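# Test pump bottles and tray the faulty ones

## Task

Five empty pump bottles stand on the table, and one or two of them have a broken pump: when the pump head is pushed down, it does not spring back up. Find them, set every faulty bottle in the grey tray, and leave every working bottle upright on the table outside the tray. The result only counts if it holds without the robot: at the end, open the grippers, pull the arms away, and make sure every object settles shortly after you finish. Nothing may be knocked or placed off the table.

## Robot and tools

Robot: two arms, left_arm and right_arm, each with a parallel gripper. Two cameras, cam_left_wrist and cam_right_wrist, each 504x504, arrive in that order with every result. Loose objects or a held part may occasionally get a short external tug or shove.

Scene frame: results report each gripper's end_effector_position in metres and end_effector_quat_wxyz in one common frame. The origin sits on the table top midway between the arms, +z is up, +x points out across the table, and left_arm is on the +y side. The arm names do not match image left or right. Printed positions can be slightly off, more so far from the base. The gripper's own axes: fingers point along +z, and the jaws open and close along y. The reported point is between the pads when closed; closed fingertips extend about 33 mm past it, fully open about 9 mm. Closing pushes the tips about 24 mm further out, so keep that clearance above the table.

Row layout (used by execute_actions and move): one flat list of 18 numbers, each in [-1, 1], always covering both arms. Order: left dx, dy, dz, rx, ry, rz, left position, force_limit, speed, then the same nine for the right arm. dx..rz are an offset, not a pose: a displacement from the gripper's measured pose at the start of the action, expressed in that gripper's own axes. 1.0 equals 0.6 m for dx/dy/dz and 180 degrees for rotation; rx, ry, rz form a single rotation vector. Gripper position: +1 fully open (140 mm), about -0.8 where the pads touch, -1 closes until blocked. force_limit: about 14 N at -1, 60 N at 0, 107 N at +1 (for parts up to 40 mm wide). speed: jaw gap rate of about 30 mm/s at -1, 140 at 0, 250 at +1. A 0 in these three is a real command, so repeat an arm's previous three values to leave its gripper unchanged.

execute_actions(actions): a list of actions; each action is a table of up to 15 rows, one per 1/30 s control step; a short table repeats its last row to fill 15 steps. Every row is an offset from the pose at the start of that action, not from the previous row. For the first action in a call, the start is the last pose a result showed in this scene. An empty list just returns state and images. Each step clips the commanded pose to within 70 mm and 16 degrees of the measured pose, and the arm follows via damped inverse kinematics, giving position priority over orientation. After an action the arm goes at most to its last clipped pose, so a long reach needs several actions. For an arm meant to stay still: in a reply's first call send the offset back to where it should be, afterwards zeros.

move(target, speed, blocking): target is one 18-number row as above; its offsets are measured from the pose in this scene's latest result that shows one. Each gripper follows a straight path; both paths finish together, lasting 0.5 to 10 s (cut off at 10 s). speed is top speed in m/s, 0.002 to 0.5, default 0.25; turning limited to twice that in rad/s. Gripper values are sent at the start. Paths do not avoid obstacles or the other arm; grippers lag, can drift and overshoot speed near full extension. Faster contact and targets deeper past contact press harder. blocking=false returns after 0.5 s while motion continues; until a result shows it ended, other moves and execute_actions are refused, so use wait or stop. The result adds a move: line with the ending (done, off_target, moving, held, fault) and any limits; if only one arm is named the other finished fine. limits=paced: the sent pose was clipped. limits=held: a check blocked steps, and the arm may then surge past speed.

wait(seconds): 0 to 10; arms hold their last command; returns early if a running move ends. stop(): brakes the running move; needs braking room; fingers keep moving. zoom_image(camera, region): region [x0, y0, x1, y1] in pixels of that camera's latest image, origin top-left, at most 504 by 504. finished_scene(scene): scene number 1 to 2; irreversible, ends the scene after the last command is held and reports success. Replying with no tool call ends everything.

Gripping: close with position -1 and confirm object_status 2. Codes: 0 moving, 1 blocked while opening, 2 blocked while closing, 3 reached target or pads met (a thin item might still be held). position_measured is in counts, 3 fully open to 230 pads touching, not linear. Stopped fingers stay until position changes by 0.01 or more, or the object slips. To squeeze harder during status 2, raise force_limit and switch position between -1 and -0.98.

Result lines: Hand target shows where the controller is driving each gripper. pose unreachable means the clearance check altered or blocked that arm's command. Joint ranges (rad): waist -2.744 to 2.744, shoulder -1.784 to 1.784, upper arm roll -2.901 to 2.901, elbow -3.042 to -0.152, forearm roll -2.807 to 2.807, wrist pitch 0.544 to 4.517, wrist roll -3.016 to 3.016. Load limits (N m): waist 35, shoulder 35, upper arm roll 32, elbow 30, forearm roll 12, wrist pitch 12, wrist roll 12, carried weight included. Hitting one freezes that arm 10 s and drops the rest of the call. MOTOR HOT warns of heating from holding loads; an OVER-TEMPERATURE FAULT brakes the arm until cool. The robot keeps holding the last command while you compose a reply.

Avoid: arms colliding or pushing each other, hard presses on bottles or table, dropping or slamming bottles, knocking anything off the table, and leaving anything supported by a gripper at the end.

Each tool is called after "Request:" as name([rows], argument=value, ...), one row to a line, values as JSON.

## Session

Request:
execute_actions(actions=[])

Scene clock: 0.00 s.
left_arm: end_effector_position=(+0.4174, +0.4246, +0.1158) position_measured=3 object_status=3 end_effector_quat_wxyz=(-0.047, +0.923, +0.378, +0.060) | right_arm: end_effector_position=(+0.6034, -0.2391, +0.4145) position_measured=3 object_status=3 end_effector_quat_wxyz=(-0.002, +0.954, -0.300, +0.000)
Joint positions: left_arm=[ 0.207 -0.419 -0.189 -2.829  0.071  2.512 -2.233] | right_arm=[-0.003 -0.003 -0.003 -1.571  0.003  1.571 -0.793]
Joint velocities: left_arm=[ 0.     0.001  0.001 -0.     0.    -0.     0.001] | right_arm=[-0.001 -0.    -0.     0.    -0.     0.     0.   ]
Hand target (left_arm): +0.417, +0.425, +0.116; -0.047, +0.923, +0.378, +0.060
Hand target (right_arm): +0.603, -0.239, +0.415; -0.002, +0.954, -0.300, +0.000

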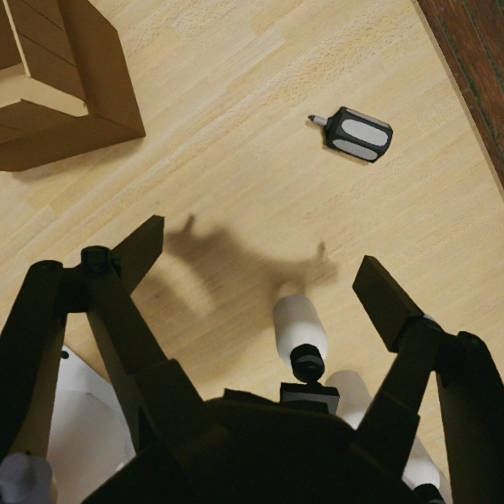

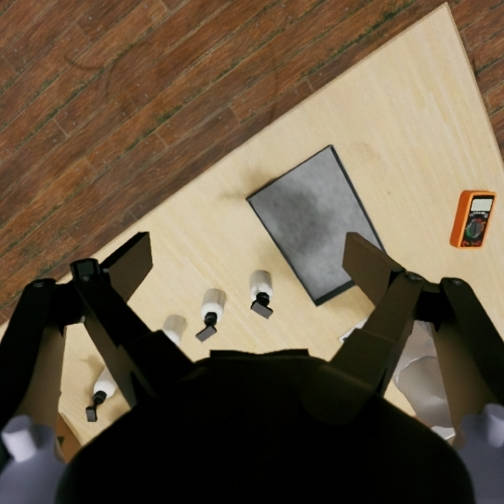

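Request:
zoom_image(camera="cam_right_wrist", region=[60, 230, 310, 430])

Request:
zoom_image(camera="cam_left_wrist", region=[220, 270, 454, 504])

Region (60, 230, 310, 430) of cam_right_wrist's 504x504 image, scaled by 2.016, with more detail than that image has; it fills the top 403 rows of this view, and the rest is white.

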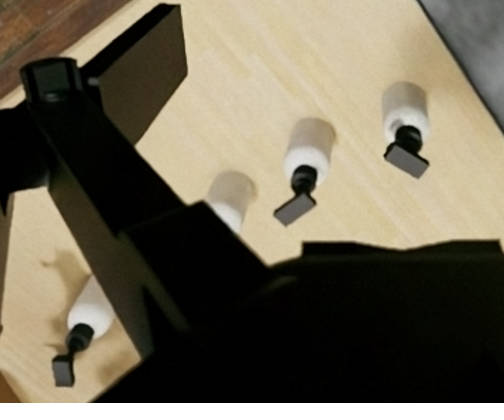

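Region (220, 270, 454, 504) of cam_left_wrist's 504x504 image, scaled by 2.154, with more detail than that image has.

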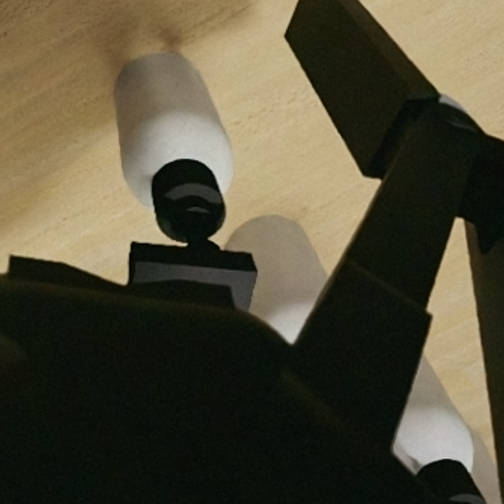

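Request:
move(target=[-0.111,0.0715,-0.229,-0.0307,-0.0392,0.2469,-1,0,1,-0.393,0.0525,0.299,-0.001,0,-0.194,-1,0,1], speed=0.35)

Scene clock: 59.77 s.
left_arm: end_effector_position=(+0.3883, +0.3264, +0.2372) position_measured=233 object_status=3 end_effector_quat_wxyz=(+0.002, +1.000, +0.003, -0.001) | right_arm: end_effector_position=(+0.3928, -0.1287, +0.2349) position_measured=233 object_status=3 end_effector_quat_wxyz=(+0.001, +1.000, -0.004, -0.001)
Joint positions: left_arm=[-0.277 -0.663  0.107 -2.64   0.066  1.977 -1.654] | right_arm=[ 0.285 -0.489  0.079 -2.519  0.04   2.028 -1.052]
Joint velocities: left_arm=[-0.004  0.001  0.006 -0.     0.005 -0.005  0.022] | right_arm=[ 0.001 -0.001  0.001 -0.001 -0.     0.003 -0.009]
Hand target (left_arm): +0.388, +0.327, +0.238; +0.001, +1.000, -0.004, -0.002
Hand target (right_arm): +0.393, -0.128, +0.235; -0.001, +1.000, -0.001, -0.000
Off the commanded pose (left_arm): 0.005 m, 0 deg.
Off the commanded pose (right_arm): 0.001 m, 0 deg.
move: off_target (left_arm)

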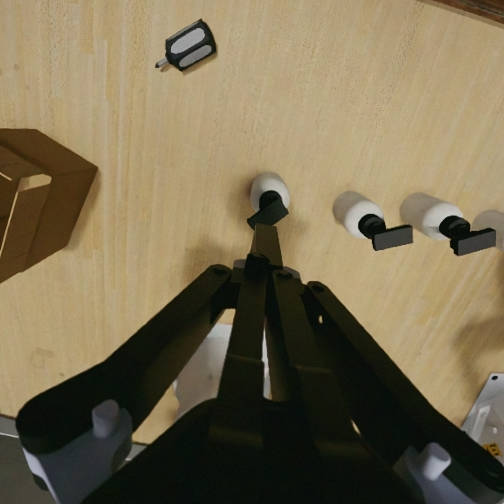

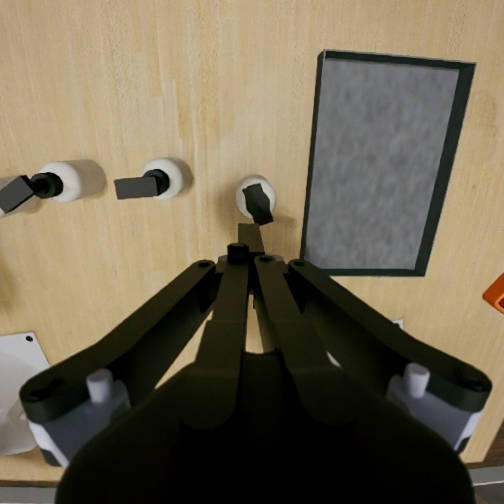

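Request:
zoom_image(camera="cam_left_wrist", region=[220, 150, 340, 270])

Request:
zoom_image(camera="cam_right_wrist", region=[195, 150, 315, 270])

Region (220, 150, 340, 270) of cam_left_wrist's 504x504 image, scaled by 4.200, with more detail than that image has.

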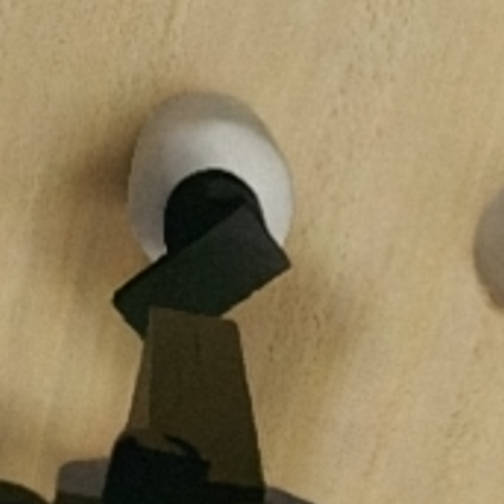

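Region (195, 150, 315, 270) of cam_right_wrist's 504x504 image, scaled by 4.200, with more detail than that image has.

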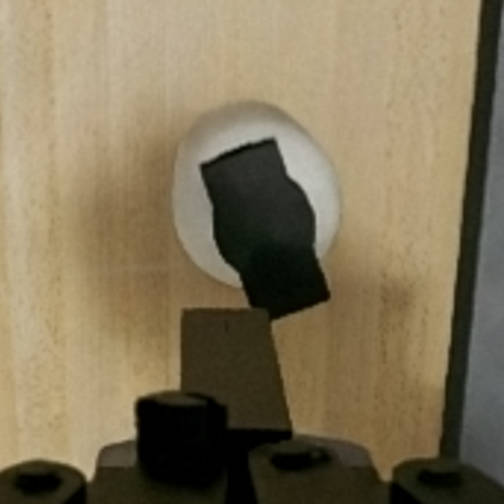

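Request:
move(target=[0.008,0.0127,0.075,0,0,0,-1,0,1,0.016,0.018,0.063,0,0,0,-1,0,1], speed=0.15)

Request:
zoom_image(camera="cam_left_wrist", region=[205, 160, 325, 280])

Request:
zoom_image(camera="cam_right_wrist", region=[190, 160, 310, 280])

Scene clock: 88.30 s.
left_arm: end_effector_position=(+0.3934, +0.3211, +0.1938) position_measured=233 object_status=3 end_effector_quat_wxyz=(+0.001, +1.000, +0.001, -0.001) | right_arm: end_effector_position=(+0.4007, -0.1383, +0.1981) position_measured=233 object_status=3 end_effector_quat_wxyz=(+0.001, +1.000, -0.006, -0.003)
Joint positions: left_arm=[-0.279 -0.598  0.102 -2.71   0.065  2.111 -1.659] | right_arm=[ 0.272 -0.441  0.065 -2.579  0.034  2.133 -1.072]
Joint velocities: left_arm=[ 0.001  0.    -0.001  0.001 -0.     0.011 -0.003] | right_arm=[ 0.    -0.     0.    -0.001 -0.     0.01  -0.007]
Hand target (left_arm): +0.394, +0.320, +0.193; +0.002, +1.000, +0.004, -0.001
Hand target (right_arm): +0.402, -0.140, +0.197; +0.001, +1.000, -0.004, -0.001
Off the commanded pose (left_arm): 0.003 m, 0 deg.
Off the commanded pose (right_arm): 0.002 m, 0 deg.
move: done

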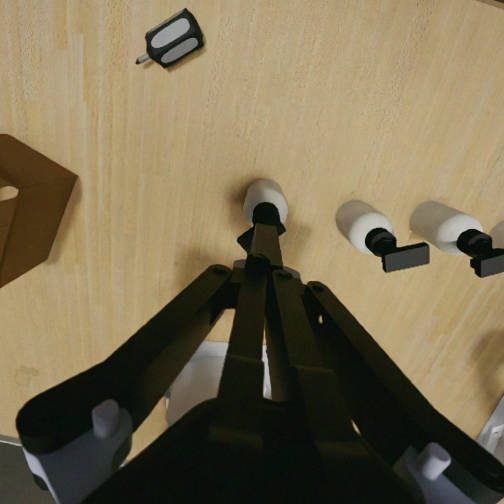

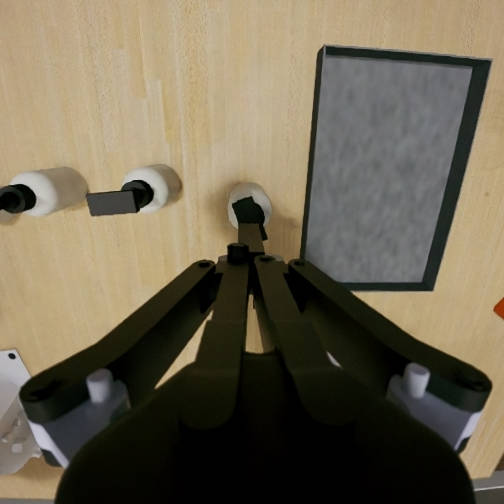

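Region (205, 160, 325, 280) of cam_left_wrist's 504x504 image, scaled by 4.200, with more detail than that image has.

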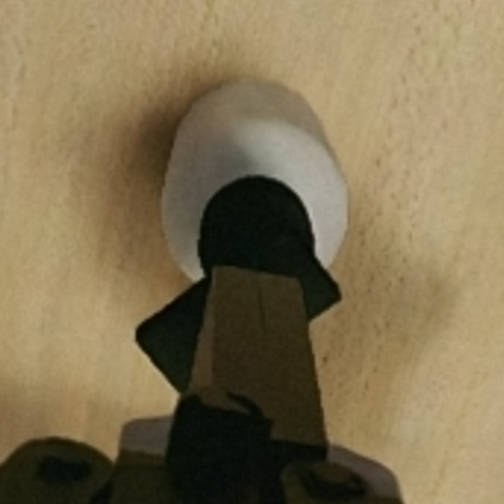

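Region (190, 160, 310, 280) of cam_right_wrist's 504x504 image, scaled by 4.200, with more detail than that image has.

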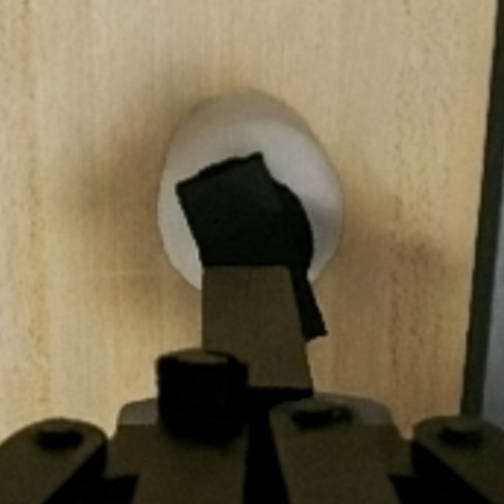

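Request:
move(target=[0,0.003,0.076,0,0,0,-1,0,1,0.004,0.003,0.075,0,0,0,-1,0,1], speed=0.06)

Scene clock: 93.30 s.
left_arm: end_effector_position=(+0.3960, +0.3193, +0.1523) position_measured=233 object_status=3 end_effector_quat_wxyz=(+0.001, +1.000, +0.000, +0.001) | right_arm: end_effector_position=(+0.4054, -0.1374, +0.1587) position_measured=233 object_status=3 end_effector_quat_wxyz=(-0.002, +1.000, -0.007, +0.002)
Joint positions: left_arm=[-0.278 -0.528  0.102 -2.776  0.065  2.252 -1.66 ] | right_arm=[ 0.271 -0.377  0.065 -2.636  0.034  2.264 -1.074]
Joint velocities: left_arm=[ 0.001  0.003 -0.    -0.001 -0.002  0.015 -0.001] | right_arm=[-0.001  0.    -0.001 -0.    -0.001  0.011 -0.001]
Hand target (left_arm): +0.394, +0.320, +0.149; -0.000, +1.000, +0.002, -0.001
Hand target (right_arm): +0.403, -0.140, +0.153; +0.001, +1.000, -0.006, -0.002
Off the commanded pose (left_arm): 0.005 m, 0 deg.
Off the commanded pose (right_arm): 0.007 m, 1 deg.
move: off_target (left_arm, right_arm)

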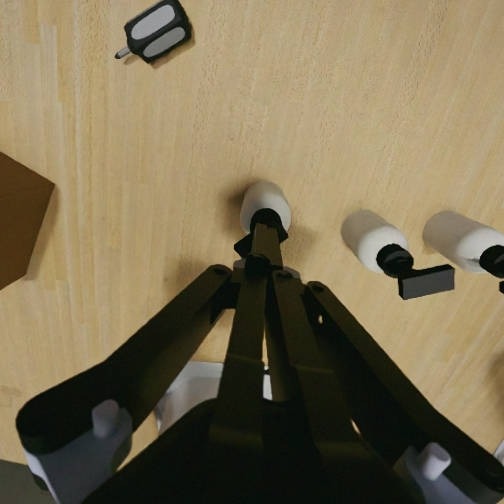

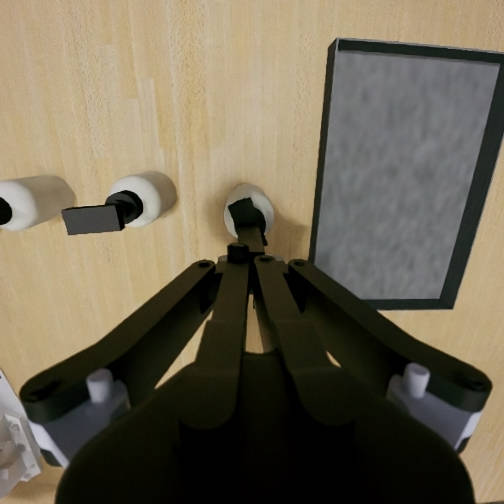

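Both bottomed out. Lift straight up.

Request:
move(target=[0,0,-0.075,0,0,0,-1,0,1,0,0,-0.07,0,0,0,-1,0,1], speed=0.15)

Scene clock: 95.67 s.
left_arm: end_effector_position=(+0.3957, +0.3196, +0.1956) position_measured=233 object_status=3 end_effector_quat_wxyz=(+0.001, +1.000, -0.000, +0.002) | right_arm: end_effector_position=(+0.4054, -0.1364, +0.1998) position_measured=233 object_status=3 end_effector_quat_wxyz=(-0.002, +1.000, -0.006, +0.003)
Joint positions: left_arm=[-0.28  -0.599  0.098 -2.707  0.063  2.114 -1.66 ] | right_arm=[ 0.271 -0.438  0.064 -2.575  0.034  2.144 -1.074]
Joint velocities: left_arm=[-0.003  0.001  0.001 -0.     0.001 -0.011 -0.001] | right_arm=[ 0.001 -0.001 -0.    -0.001 -0.    -0.009 -0.002]
Hand target (left_arm): +0.395, +0.318, +0.197; +0.001, +1.000, -0.001, +0.001
Hand target (right_arm): +0.405, -0.137, +0.201; -0.002, +1.000, -0.007, +0.001
Off the commanded pose (left_arm): 0.002 m, 0 deg.
Off the commanded pose (right_arm): 0.001 m, 0 deg.
move: done

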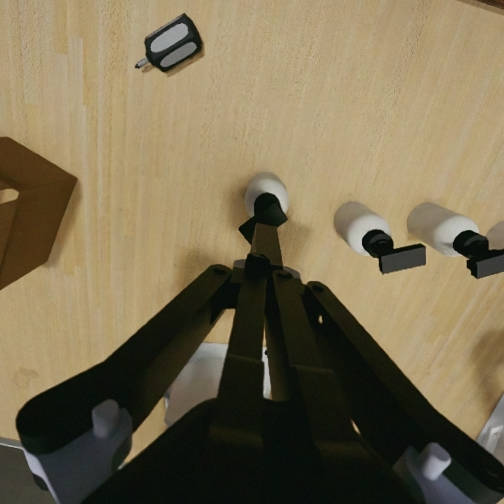

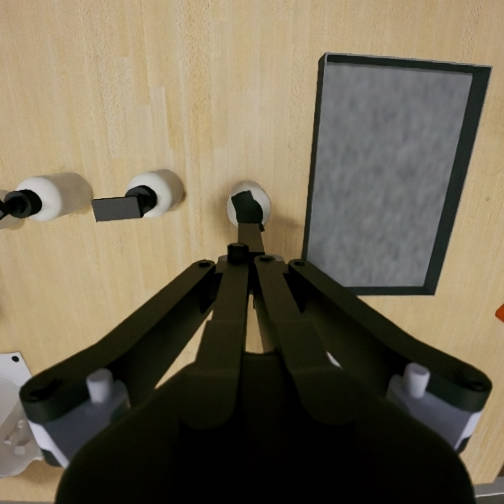

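Request:
zoom_image(camera="cam_left_wrist", region=[205, 160, 325, 280])

Request:
zoom_image(camera="cam_right_wrist", region=[190, 160, 310, 280])

Region (205, 160, 325, 280) of cam_left_wrist's 504x504 image, scaled by 4.200, with more detail than that image has.

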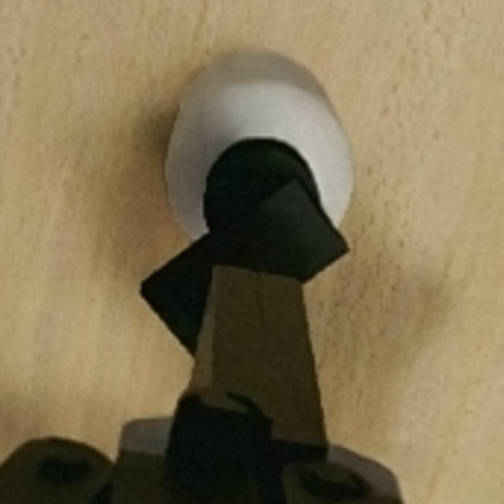

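Region (190, 160, 310, 280) of cam_right_wrist's 504x504 image, scaled by 4.200, with more detail than that image has.

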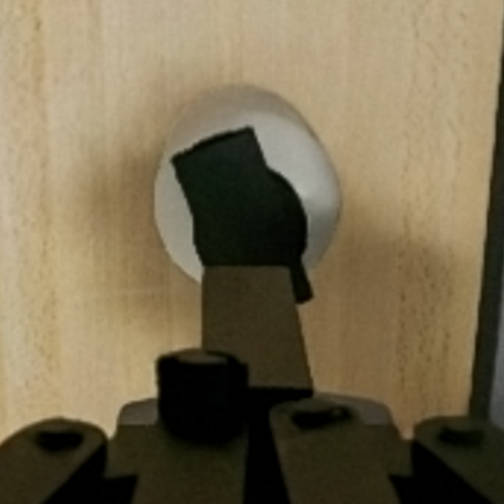

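Request:
zoom_image(camera="cam_left_wrist", region=[320, 170, 504, 310])

Request:
zoom_image(camera="cam_right_wrist", region=[0, 140, 200, 260])

Region (320, 170, 504, 310) of cam_left_wrist's 504x504 image, scaled by 2.739, with more detail than that image has; it fills the top 383 rows of this view, and the rest is white.

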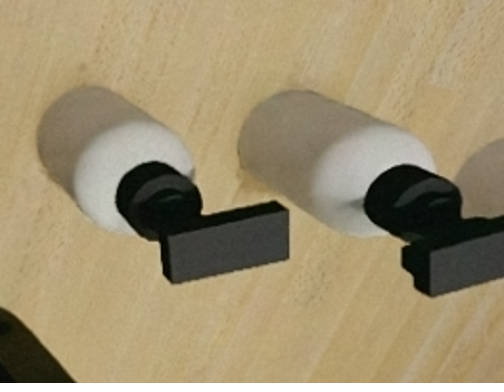

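Region (0, 140, 200, 260) of cam_right_wrist's 504x504 image, scaled by 2.520, with more detail than that image has; it fills the top 302 rows of this view, and the rest is white.

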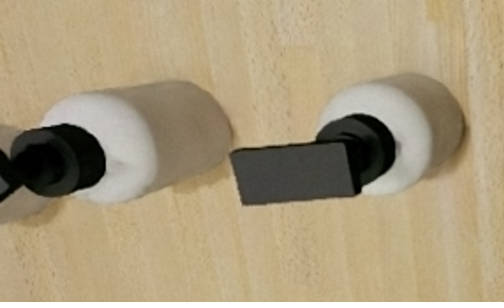

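Request:
move(target=[-0.018,0.194,0,0.0006,-0.0013,0,-1,0,1,0.034,-0.186,0,-0.0013,-0.002,-0.004,-1,0,1], speed=0.25)

Request:
zoom_image(camera="cam_left_wrist", region=[205, 160, 325, 280])

Request:
zoom_image(camera="cam_right_wrist", region=[190, 160, 310, 280])

Scene clock: 114.70 s.
left_arm: end_effector_position=(+0.3833, +0.2080, +0.1933) position_measured=233 object_status=3 end_effector_quat_wxyz=(-0.005, +1.000, -0.007, -0.003) | right_arm: end_effector_position=(+0.4277, -0.0249, +0.2001) position_measured=233 object_status=3 end_effector_quat_wxyz=(-0.002, +1.000, +0.004, -0.000)
Joint positions: left_arm=[-0.354 -0.549 -0.142 -2.673 -0.076  2.118 -1.851] | right_arm=[ 0.317 -0.18   0.194 -2.323  0.045  2.149 -0.923]
Joint velocities: left_arm=[ 0.006 -0.    -0.007  0.    -0.005  0.    -0.024] | right_arm=[ 0.    -0.     0.    -0.001 -0.002 -0.001  0.025]
Hand target (left_arm): +0.385, +0.207, +0.194; -0.004, +1.000, +0.001, -0.001
Hand target (right_arm): +0.428, -0.025, +0.200; +0.000, +1.000, +0.000, -0.000
Off the commanded pose (left_arm): 0.006 m, 1 deg.
Off the commanded pose (right_arm): 0.001 m, 1 deg.
move: off_target (left_arm)

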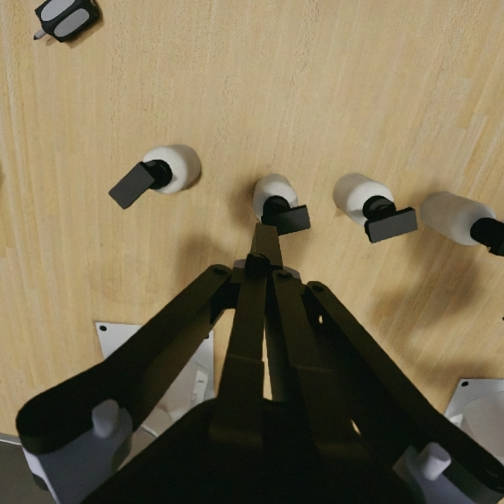

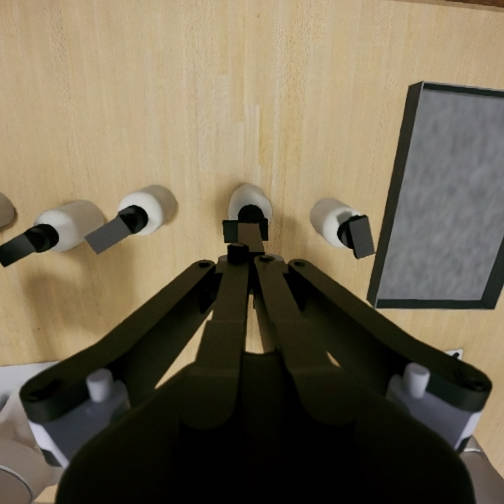

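Region (205, 160, 325, 280) of cam_left_wrist's 504x504 image, scaled by 4.200, with more detail than that image has.

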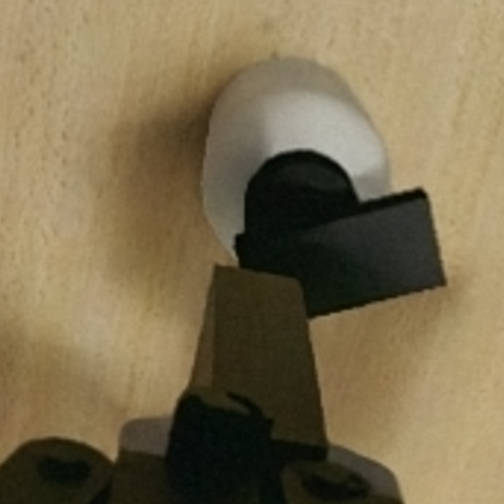

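Region (190, 160, 310, 280) of cam_right_wrist's 504x504 image, scaled by 4.200, with more detail than that image has.

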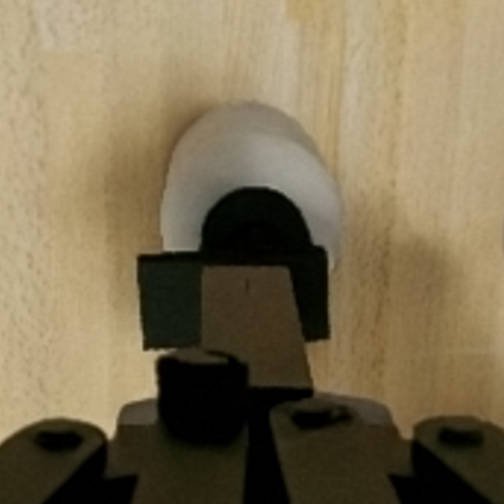

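Request:
zoom_image(camera="cam_right_wrist", region=[70, 160, 400, 280])

Request:
zoom_image(camera="cam_left_wrist", region=[95, 125, 430, 260])

Region (70, 160, 400, 280) of cam_right_wrist's 504x504 image, scaled by 1.527, with more detail than that image has; it fills the top 183 rows of this view, and the rest is white.

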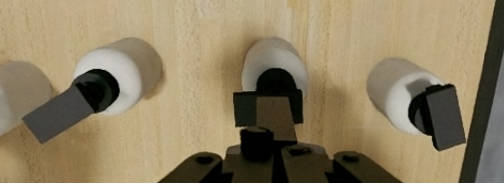

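Region (95, 125, 430, 260) of cam_left_wrist's 504x504 image, scaled by 1.504, with more detail than that image has; it fills the top 203 rows of this view, and the rest is white.

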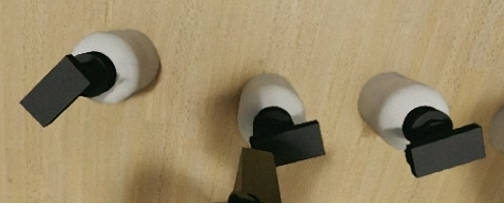

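Request:
move(target=[0.011,0.020,0.022,-0.003,0.002,-0.0045,-1,0,1,0,0.003,0.0235,-0.0013,0,0.0025,-1,0,1], speed=0.1)

Request:
move(target=[0,0,0.054,0,0,0,-1,0,1,0,0,0.054,0,0,0,-1,0,1], speed=0.06)

Request:
move(target=[0,0,-0.072,0,0,0,-1,0,1,0,0,-0.07,0,0,0,-1,0,1], speed=0.15)

Scene clock: 135.30 s.
left_arm: end_effector_position=(+0.3899, +0.1976, +0.1814) position_measured=233 object_status=3 end_effector_quat_wxyz=(-0.002, +1.000, -0.003, +0.000) | right_arm: end_effector_position=(+0.4269, -0.0263, +0.1870) position_measured=233 object_status=3 end_effector_quat_wxyz=(-0.001, +1.000, +0.001, -0.002)
Joint positions: left_arm=[-0.355 -0.506 -0.16  -2.673 -0.088  2.169 -1.869] | right_arm=[ 0.317 -0.164  0.194 -2.342  0.043  2.178 -0.915]
Joint velocities: left_arm=[ 0.001  0.001 -0.001 -0.001 -0.001  0.011 -0.003] | right_arm=[ 0.001 -0.002  0.     0.    -0.     0.007 -0.001]
Hand target (left_arm): +0.390, +0.197, +0.180; -0.001, +1.000, +0.001, +0.000
Hand target (right_arm): +0.428, -0.027, +0.186; -0.000, +1.000, +0.000, -0.000
Off the commanded pose (left_arm): 0.002 m, 0 deg.
Off the commanded pose (right_arm): 0.001 m, 0 deg.
move: done

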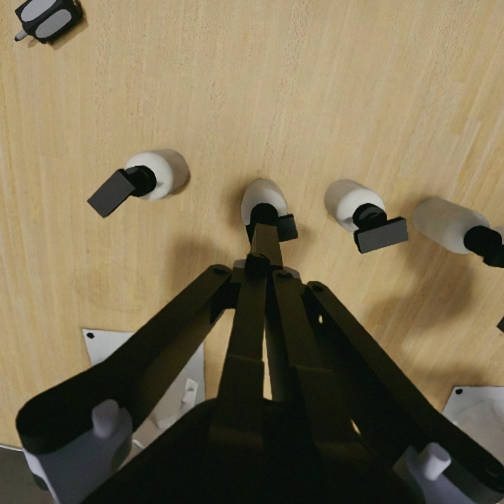

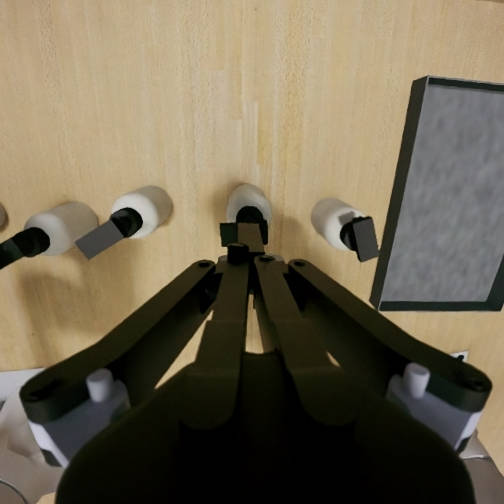

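Scene clock: 136.30 s.
left_arm: end_effector_position=(+0.3923, +0.1974, +0.1528) position_measured=233 object_status=3 end_effector_quat_wxyz=(-0.002, +1.000, -0.004, +0.002) | right_arm: end_effector_position=(+0.4291, -0.0254, +0.1592) position_measured=233 object_status=3 end_effector_quat_wxyz=(-0.004, +1.000, +0.000, -0.000)
Joint positions: left_arm=[-0.355 -0.456 -0.165 -2.715 -0.088  2.266 -1.869] | right_arm=[ 0.317 -0.124  0.194 -2.379  0.039  2.26  -0.913]
Joint velocities: left_arm=[-0.     0.003 -0.    -0.001 -0.001  0.013 -0.   ] | right_arm=[-0.001  0.     0.001  0.     0.     0.009  0.002]
Hand target (left_arm): +0.391, +0.199, +0.149; -0.003, +1.000, -0.003, +0.000
Hand target (right_arm): +0.427, -0.026, +0.155; -0.001, +1.000, +0.001, -0.002
Off the commanded pose (left_arm): 0.005 m, 0 deg.
Off the commanded pose (right_arm): 0.005 m, 0 deg.
move: off_target (left_arm, right_arm)

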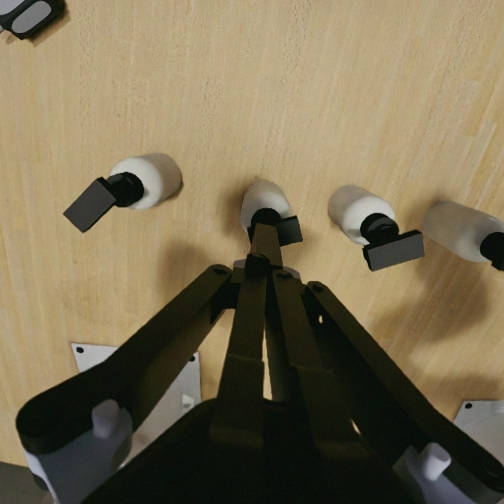

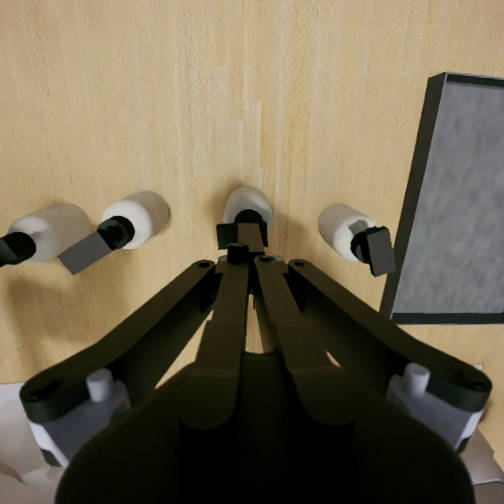

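Scene clock: 137.33 s.
left_arm: end_effector_position=(+0.3917, +0.1967, +0.1945) position_measured=233 object_status=3 end_effector_quat_wxyz=(-0.001, +1.000, -0.003, +0.003) | right_arm: end_effector_position=(+0.4293, -0.0249, +0.2005) position_measured=233 object_status=3 end_effector_quat_wxyz=(-0.003, +1.000, +0.001, +0.002)
Joint positions: left_arm=[-0.356 -0.524 -0.158 -2.652 -0.088  2.137 -1.869] | right_arm=[ 0.317 -0.181  0.192 -2.324  0.044  2.154 -0.916]
Joint velocities: left_arm=[-0.     0.001  0.     0.001  0.001 -0.011  0.002] | right_arm=[-0.001  0.001  0.002 -0.    -0.    -0.008 -0.001]
Hand target (left_arm): +0.391, +0.196, +0.196; -0.001, +1.000, -0.005, +0.002
Hand target (right_arm): +0.429, -0.026, +0.201; -0.004, +1.000, +0.000, -0.000
Off the commanded pose (left_arm): 0.002 m, 0 deg.
Off the commanded pose (right_arm): 0.001 m, 0 deg.
move: done

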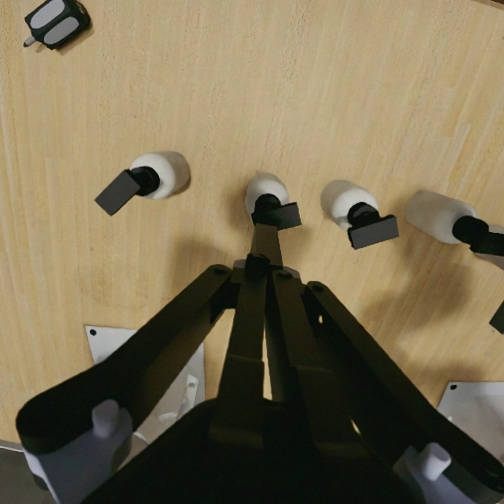

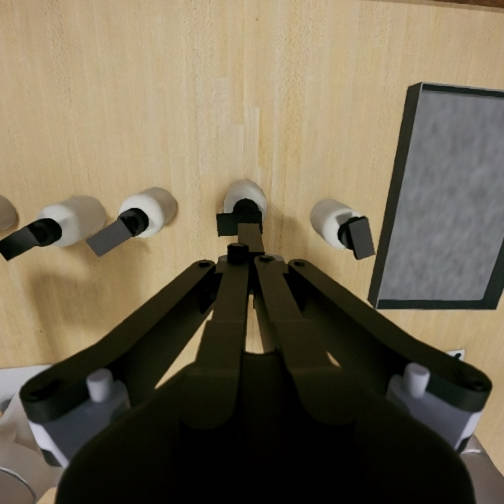

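Request:
zoom_image(camera="cam_left_wrist", region=[205, 160, 325, 280])

Request:
zoom_image(camera="cam_right_wrist", region=[190, 160, 310, 280])

Region (205, 160, 325, 280) of cam_left_wrist's 504x504 image, scaled by 4.200, with more detail than that image has.

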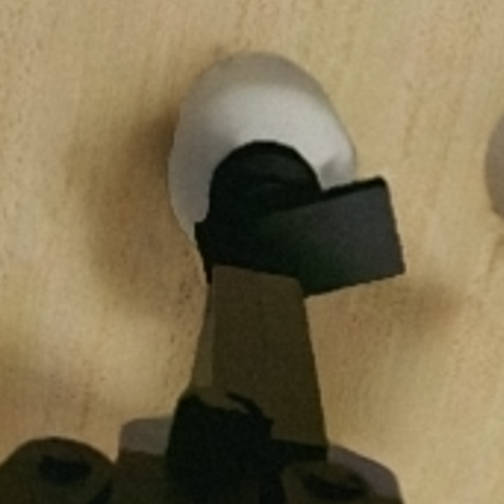

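Region (190, 160, 310, 280) of cam_right_wrist's 504x504 image, scaled by 4.200, with more detail than that image has.

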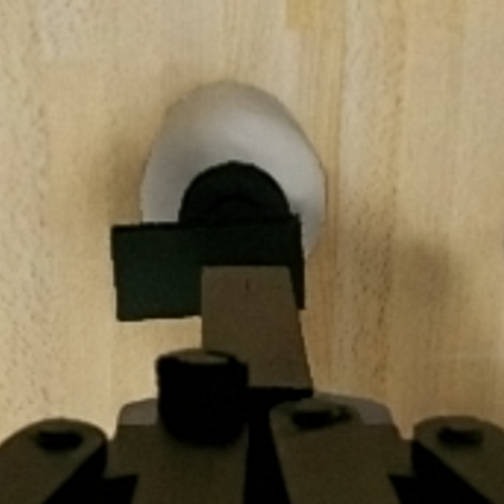

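Request:
zoom_image(camera="cam_left_wrist", region=[305, 160, 425, 280])

Request:
zoom_image(camera="cam_right_wrist", region=[290, 170, 410, 290])

Region (305, 160, 425, 280) of cam_left_wrist's 504x504 image, scaled by 4.200, with more detail than that image has.

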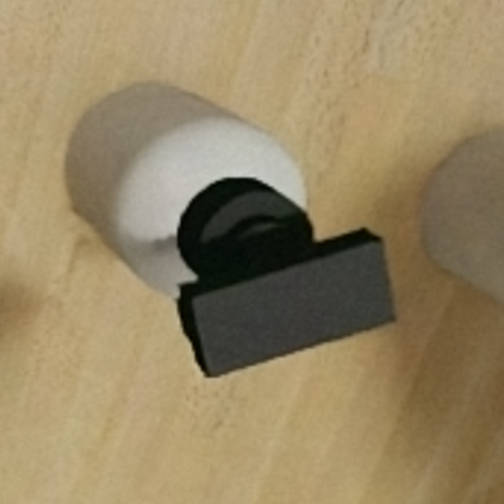

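Region (290, 170, 410, 290) of cam_right_wrist's 504x504 image, scaled by 4.200, with more detail than that image has.

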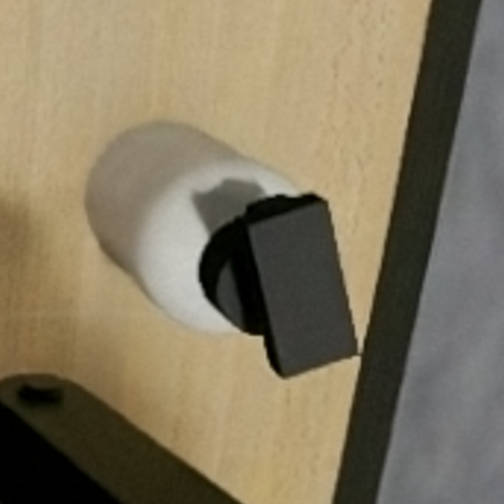

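Request:
move(target=[0.0305,0.177,0.005,-0.0006,-0.002,-0.002,-1,0,1,-0.032,0.187,0.0375,-0.002,-0.0013,0.0006,0.08,0,1], speed=0.25)

Request:
zoom_image(camera="cam_left_wrist", region=[205, 160, 325, 280])

Request:
zoom_image(camera="cam_right_wrist", region=[170, 150, 330, 310])

Scene clock: 160.17 s.
left_arm: end_effector_position=(+0.4087, +0.0946, +0.1908) position_measured=233 object_status=3 end_effector_quat_wxyz=(-0.005, +1.000, -0.007, -0.001) | right_arm: end_effector_position=(+0.4089, -0.1360, +0.1775) position_measured=119 object_status=3 end_effector_quat_wxyz=(-0.001, +1.000, -0.007, -0.002)
Joint positions: left_arm=[-0.369 -0.314 -0.343 -2.466 -0.116  2.159 -2.048] | right_arm=[ 0.281 -0.387  0.051 -2.59   0.028  2.2   -1.072]
Joint velocities: left_arm=[ 0.005  0.001 -0.004  0.    -0.     0.001 -0.029] | right_arm=[ 0.001 -0.002  0.001 -0.001 -0.001  0.003 -0.022]
Hand target (left_arm): +0.410, +0.093, +0.192; -0.004, +1.000, +0.001, +0.000
Hand target (right_arm): +0.410, -0.137, +0.177; -0.000, +1.000, -0.000, -0.000
Off the commanded pose (left_arm): 0.004 m, 1 deg.
Off the commanded pose (right_arm): 0.002 m, 1 deg.
move: off_target (left_arm)

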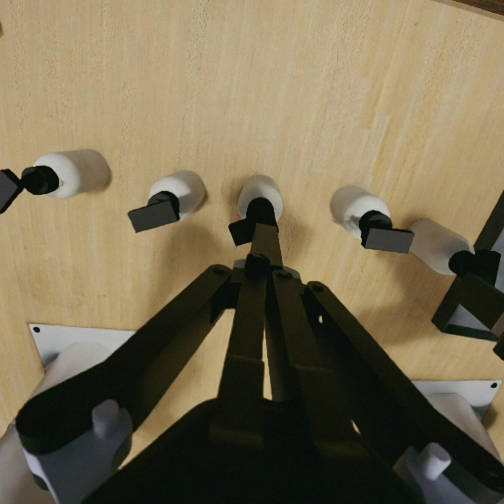

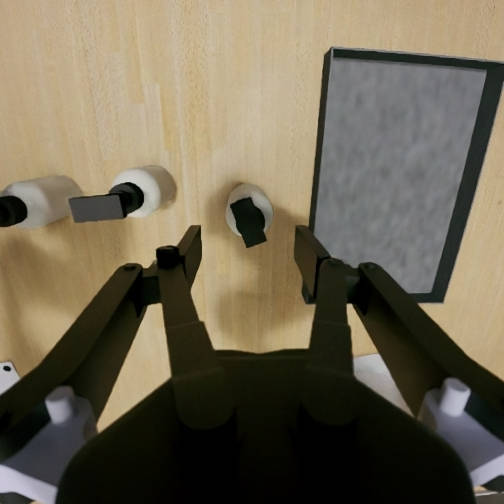

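Region (205, 160, 325, 280) of cam_left_wrist's 504x504 image, scaled by 4.200, with more detail than that image has.

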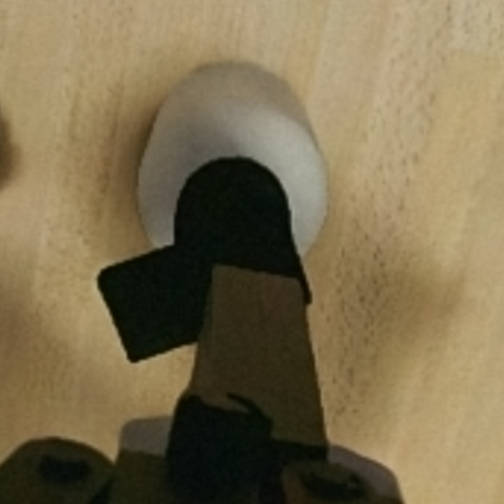

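Region (170, 150, 330, 310) of cam_right_wrist's 504x504 image, scaled by 3.150, with more detail than that image has.

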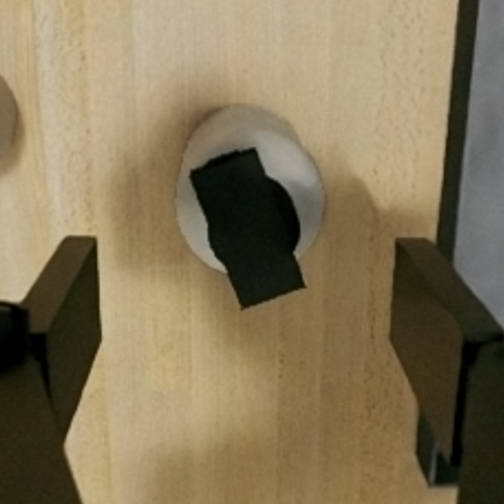

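Request:
move(target=[0.002,-0.007,0.070,-0.003,0.0006,-0.0045,-1,0,1,0.007,0.002,0.1825,-0.0006,0.0013,-0.0045,0.08,0,1], speed=0.13)

Request:
move(target=[0,0,-0.07,0,0,0,-1,0,1,0,0,0,0,0,0,-1,0,0], speed=0.1)

Request:
zoom_image(camera="cam_left_wrist", region=[205, 160, 325, 280])

Scene clock: 170.03 s.
left_arm: end_effector_position=(+0.4122, +0.0974, +0.1530) position_measured=233 object_status=3 end_effector_quat_wxyz=(+0.001, +1.000, +0.001, +0.003) | right_arm: end_effector_position=(+0.4114, -0.1375, +0.0683) position_measured=119 object_status=3 end_effector_quat_wxyz=(+0.001, +1.000, -0.000, -0.002)
Joint positions: left_arm=[-0.366 -0.261 -0.344 -2.528 -0.114  2.283 -2.057] | right_arm=[ 0.279 -0.154  0.051 -2.697  0.015  2.538 -1.079]
Joint velocities: left_arm=[-0.    -0.    -0.    -0.    -0.     0.003  0.   ] | right_arm=[-0.     0.001 -0.    -0.     0.     0.013 -0.001]
Hand target (left_arm): +0.411, +0.100, +0.149; -0.001, +1.000, +0.001, -0.000
Hand target (right_arm): +0.413, -0.138, +0.068; +0.001, +1.000, -0.000, +0.000
Off the commanded pose (left_arm): 0.005 m, 0 deg.
Off the commanded pose (right_arm): 0.001 m, 0 deg.
move: off_target (left_arm)

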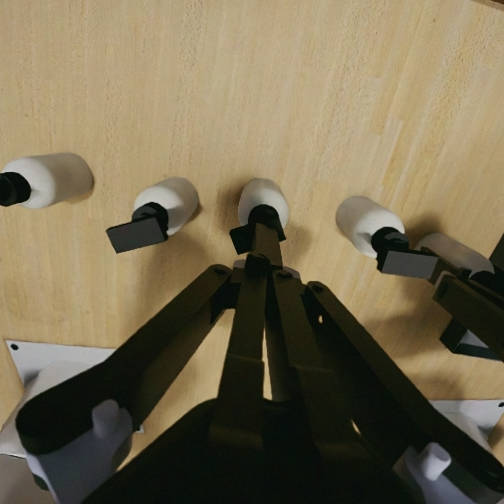

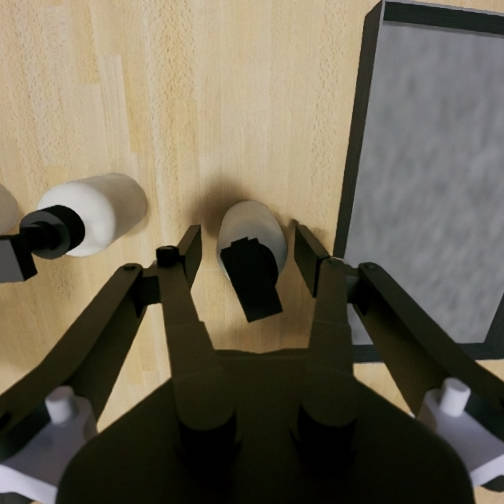

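Scene clock: 171.03 s.
left_arm: end_effector_position=(+0.4120, +0.0975, +0.1937) position_measured=233 object_status=3 end_effector_quat_wxyz=(+0.001, +1.000, +0.003, +0.004) | right_arm: end_effector_position=(+0.4116, -0.1375, +0.0685) position_measured=160 object_status=2 end_effector_quat_wxyz=(+0.001, +1.000, -0.000, -0.002)
Joint positions: left_arm=[-0.371 -0.326 -0.33  -2.475 -0.123  2.169 -2.051] | right_arm=[ 0.279 -0.155  0.051 -2.697  0.015  2.538 -1.079]
Joint velocities: left_arm=[ 0.001  0.001 -0.001  0.    -0.    -0.011  0.001] | right_arm=[ 0.001  0.    -0.001  0.001  0.    -0.001  0.   ]
Hand target (left_arm): +0.411, +0.097, +0.195; +0.002, +1.000, +0.001, +0.002
Hand target (right_arm): +0.411, -0.138, +0.068; +0.001, +1.000, -0.000, -0.002
Off the commanded pose (left_arm): 0.001 m, 0 deg.
Off the commanded pose (right_arm): 0.000 m, 0 deg.
move: done

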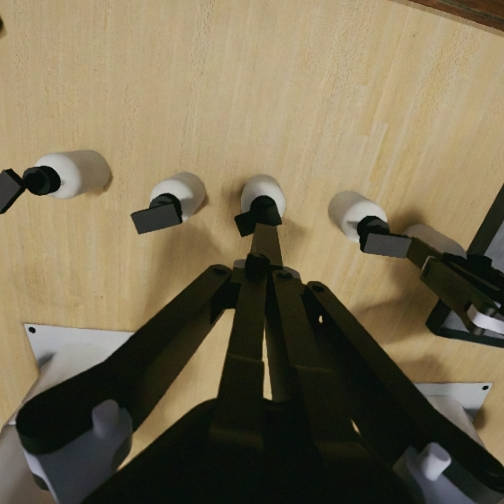

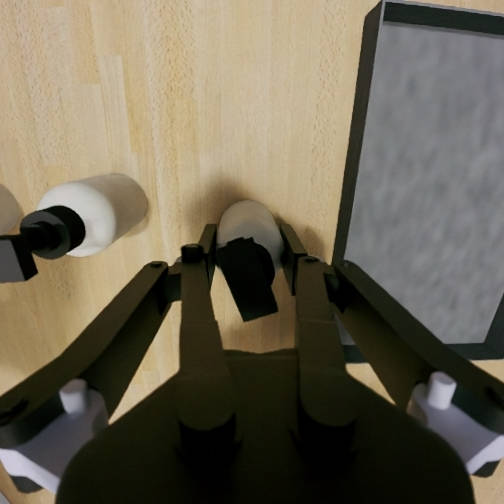

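Region (205, 160, 325, 280) of cam_left_wrist's 504x504 image, scaled by 4.200, with more detail than that image has.

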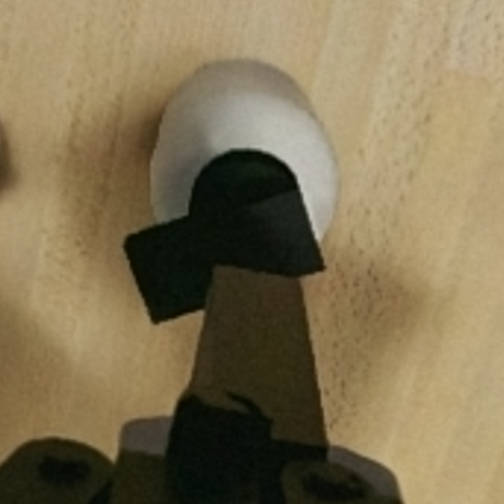

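Request:
move(target=[0.010,-0.005,0.013,0.0006,-0.0025,0.307,0.08,0,1,0.047,0.0875,-0.113,0,0,0,-1,0,0], speed=0.4)

Request:
zoom_image(camera="cam_left_wrist", region=[185, 150, 345, 310])

Scene clock: 204.10 s.
left_arm: end_effector_position=(+0.4159, +0.1018, +0.1851) position_measured=119 object_status=3 end_effector_quat_wxyz=(-0.002, +0.891, -0.454, -0.003) | right_arm: end_effector_position=(+0.4418, -0.1891, +0.1371) position_measured=160 object_status=2 end_effector_quat_wxyz=(-0.001, +1.000, -0.004, +0.000)
Joint positions: left_arm=[-0.674 -0.282 -0.025 -2.471 -0.004  2.182 -1.182] | right_arm=[ 0.227 -0.298 -0.046 -2.626 -0.015  2.33  -1.196]
Joint velocities: left_arm=[-0.002  0.     0.002 -0.    -0.     0.001  0.029] | right_arm=[ 0.001  0.    -0.    -0.001  0.    -0.007 -0.003]
Hand target (left_arm): +0.418, +0.101, +0.186; -0.002, +0.887, -0.461, -0.001
Hand target (right_arm): +0.440, -0.190, +0.136; +0.000, +1.000, +0.000, -0.002
Off the commanded pose (left_arm): 0.003 m, 1 deg.
Off the commanded pose (right_arm): 0.002 m, 1 deg.
move: done

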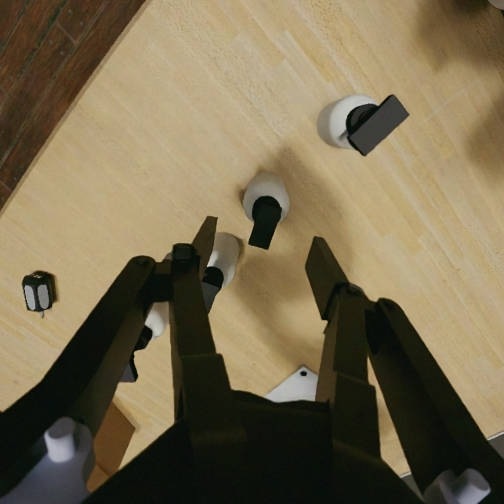

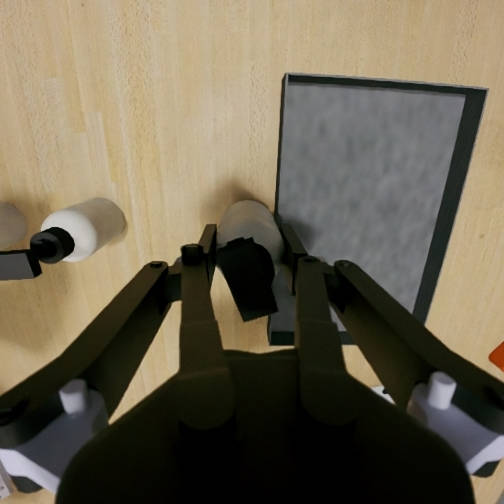

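Region (185, 150, 345, 310) of cam_left_wrist's 504x504 image, scaled by 3.150, with more detail than that image has.

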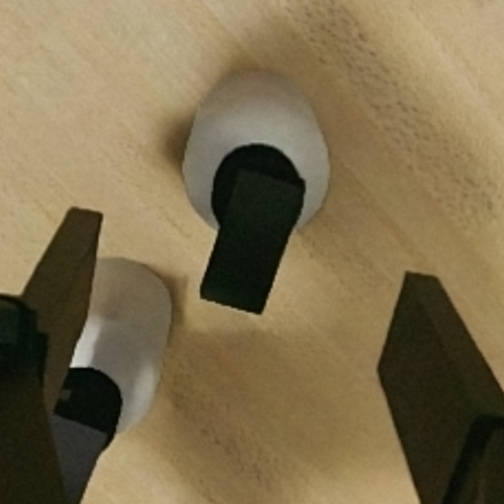

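Request:
move(target=[0.008,0.002,0.205,0,0,0,0.08,0,1,0.097,0.218,0.065,0,0,0,-1,0,0], speed=0.2)

Scene clock: 216.40 s.
left_arm: end_effector_position=(+0.4198, +0.1001, +0.0637) position_measured=119 object_status=3 end_effector_quat_wxyz=(-0.004, +0.891, -0.455, -0.004) | right_arm: end_effector_position=(+0.4961, -0.3211, +0.0973) position_measured=160 object_status=2 end_effector_quat_wxyz=(+0.001, +1.000, -0.009, -0.002)
Joint positions: left_arm=[-0.675 -0.037 -0.026 -2.574  0.012  2.527 -1.195] | right_arm=[ 0.122 -0.132 -0.274 -2.569 -0.057  2.437 -1.485]
Joint velocities: left_arm=[-0.     0.001  0.001  0.001 -0.001  0.004 -0.005] | right_arm=[ 0.001  0.     0.001 -0.     0.003  0.001 -0.036]
Hand target (left_arm): +0.421, +0.100, +0.063; -0.005, +0.892, -0.453, -0.003
Hand target (right_arm): +0.499, -0.321, +0.098; -0.001, +1.000, -0.004, +0.001
Off the commanded pose (left_arm): 0.004 m, 0 deg.
Off the commanded pose (right_arm): 0.003 m, 1 deg.
move: off_target (left_arm)

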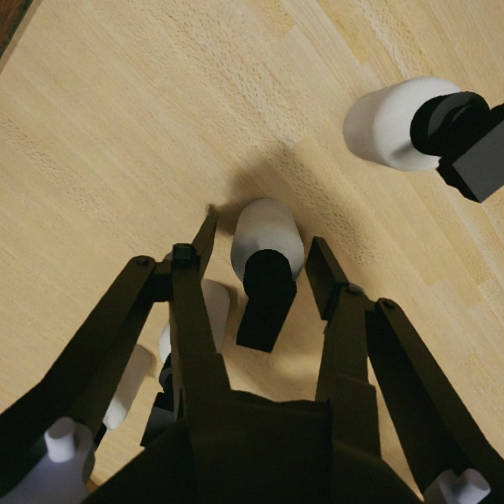

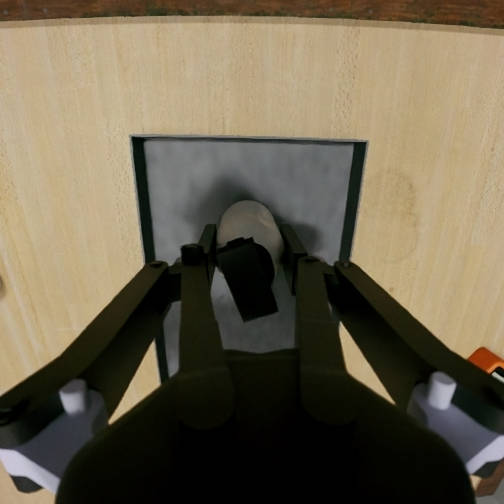

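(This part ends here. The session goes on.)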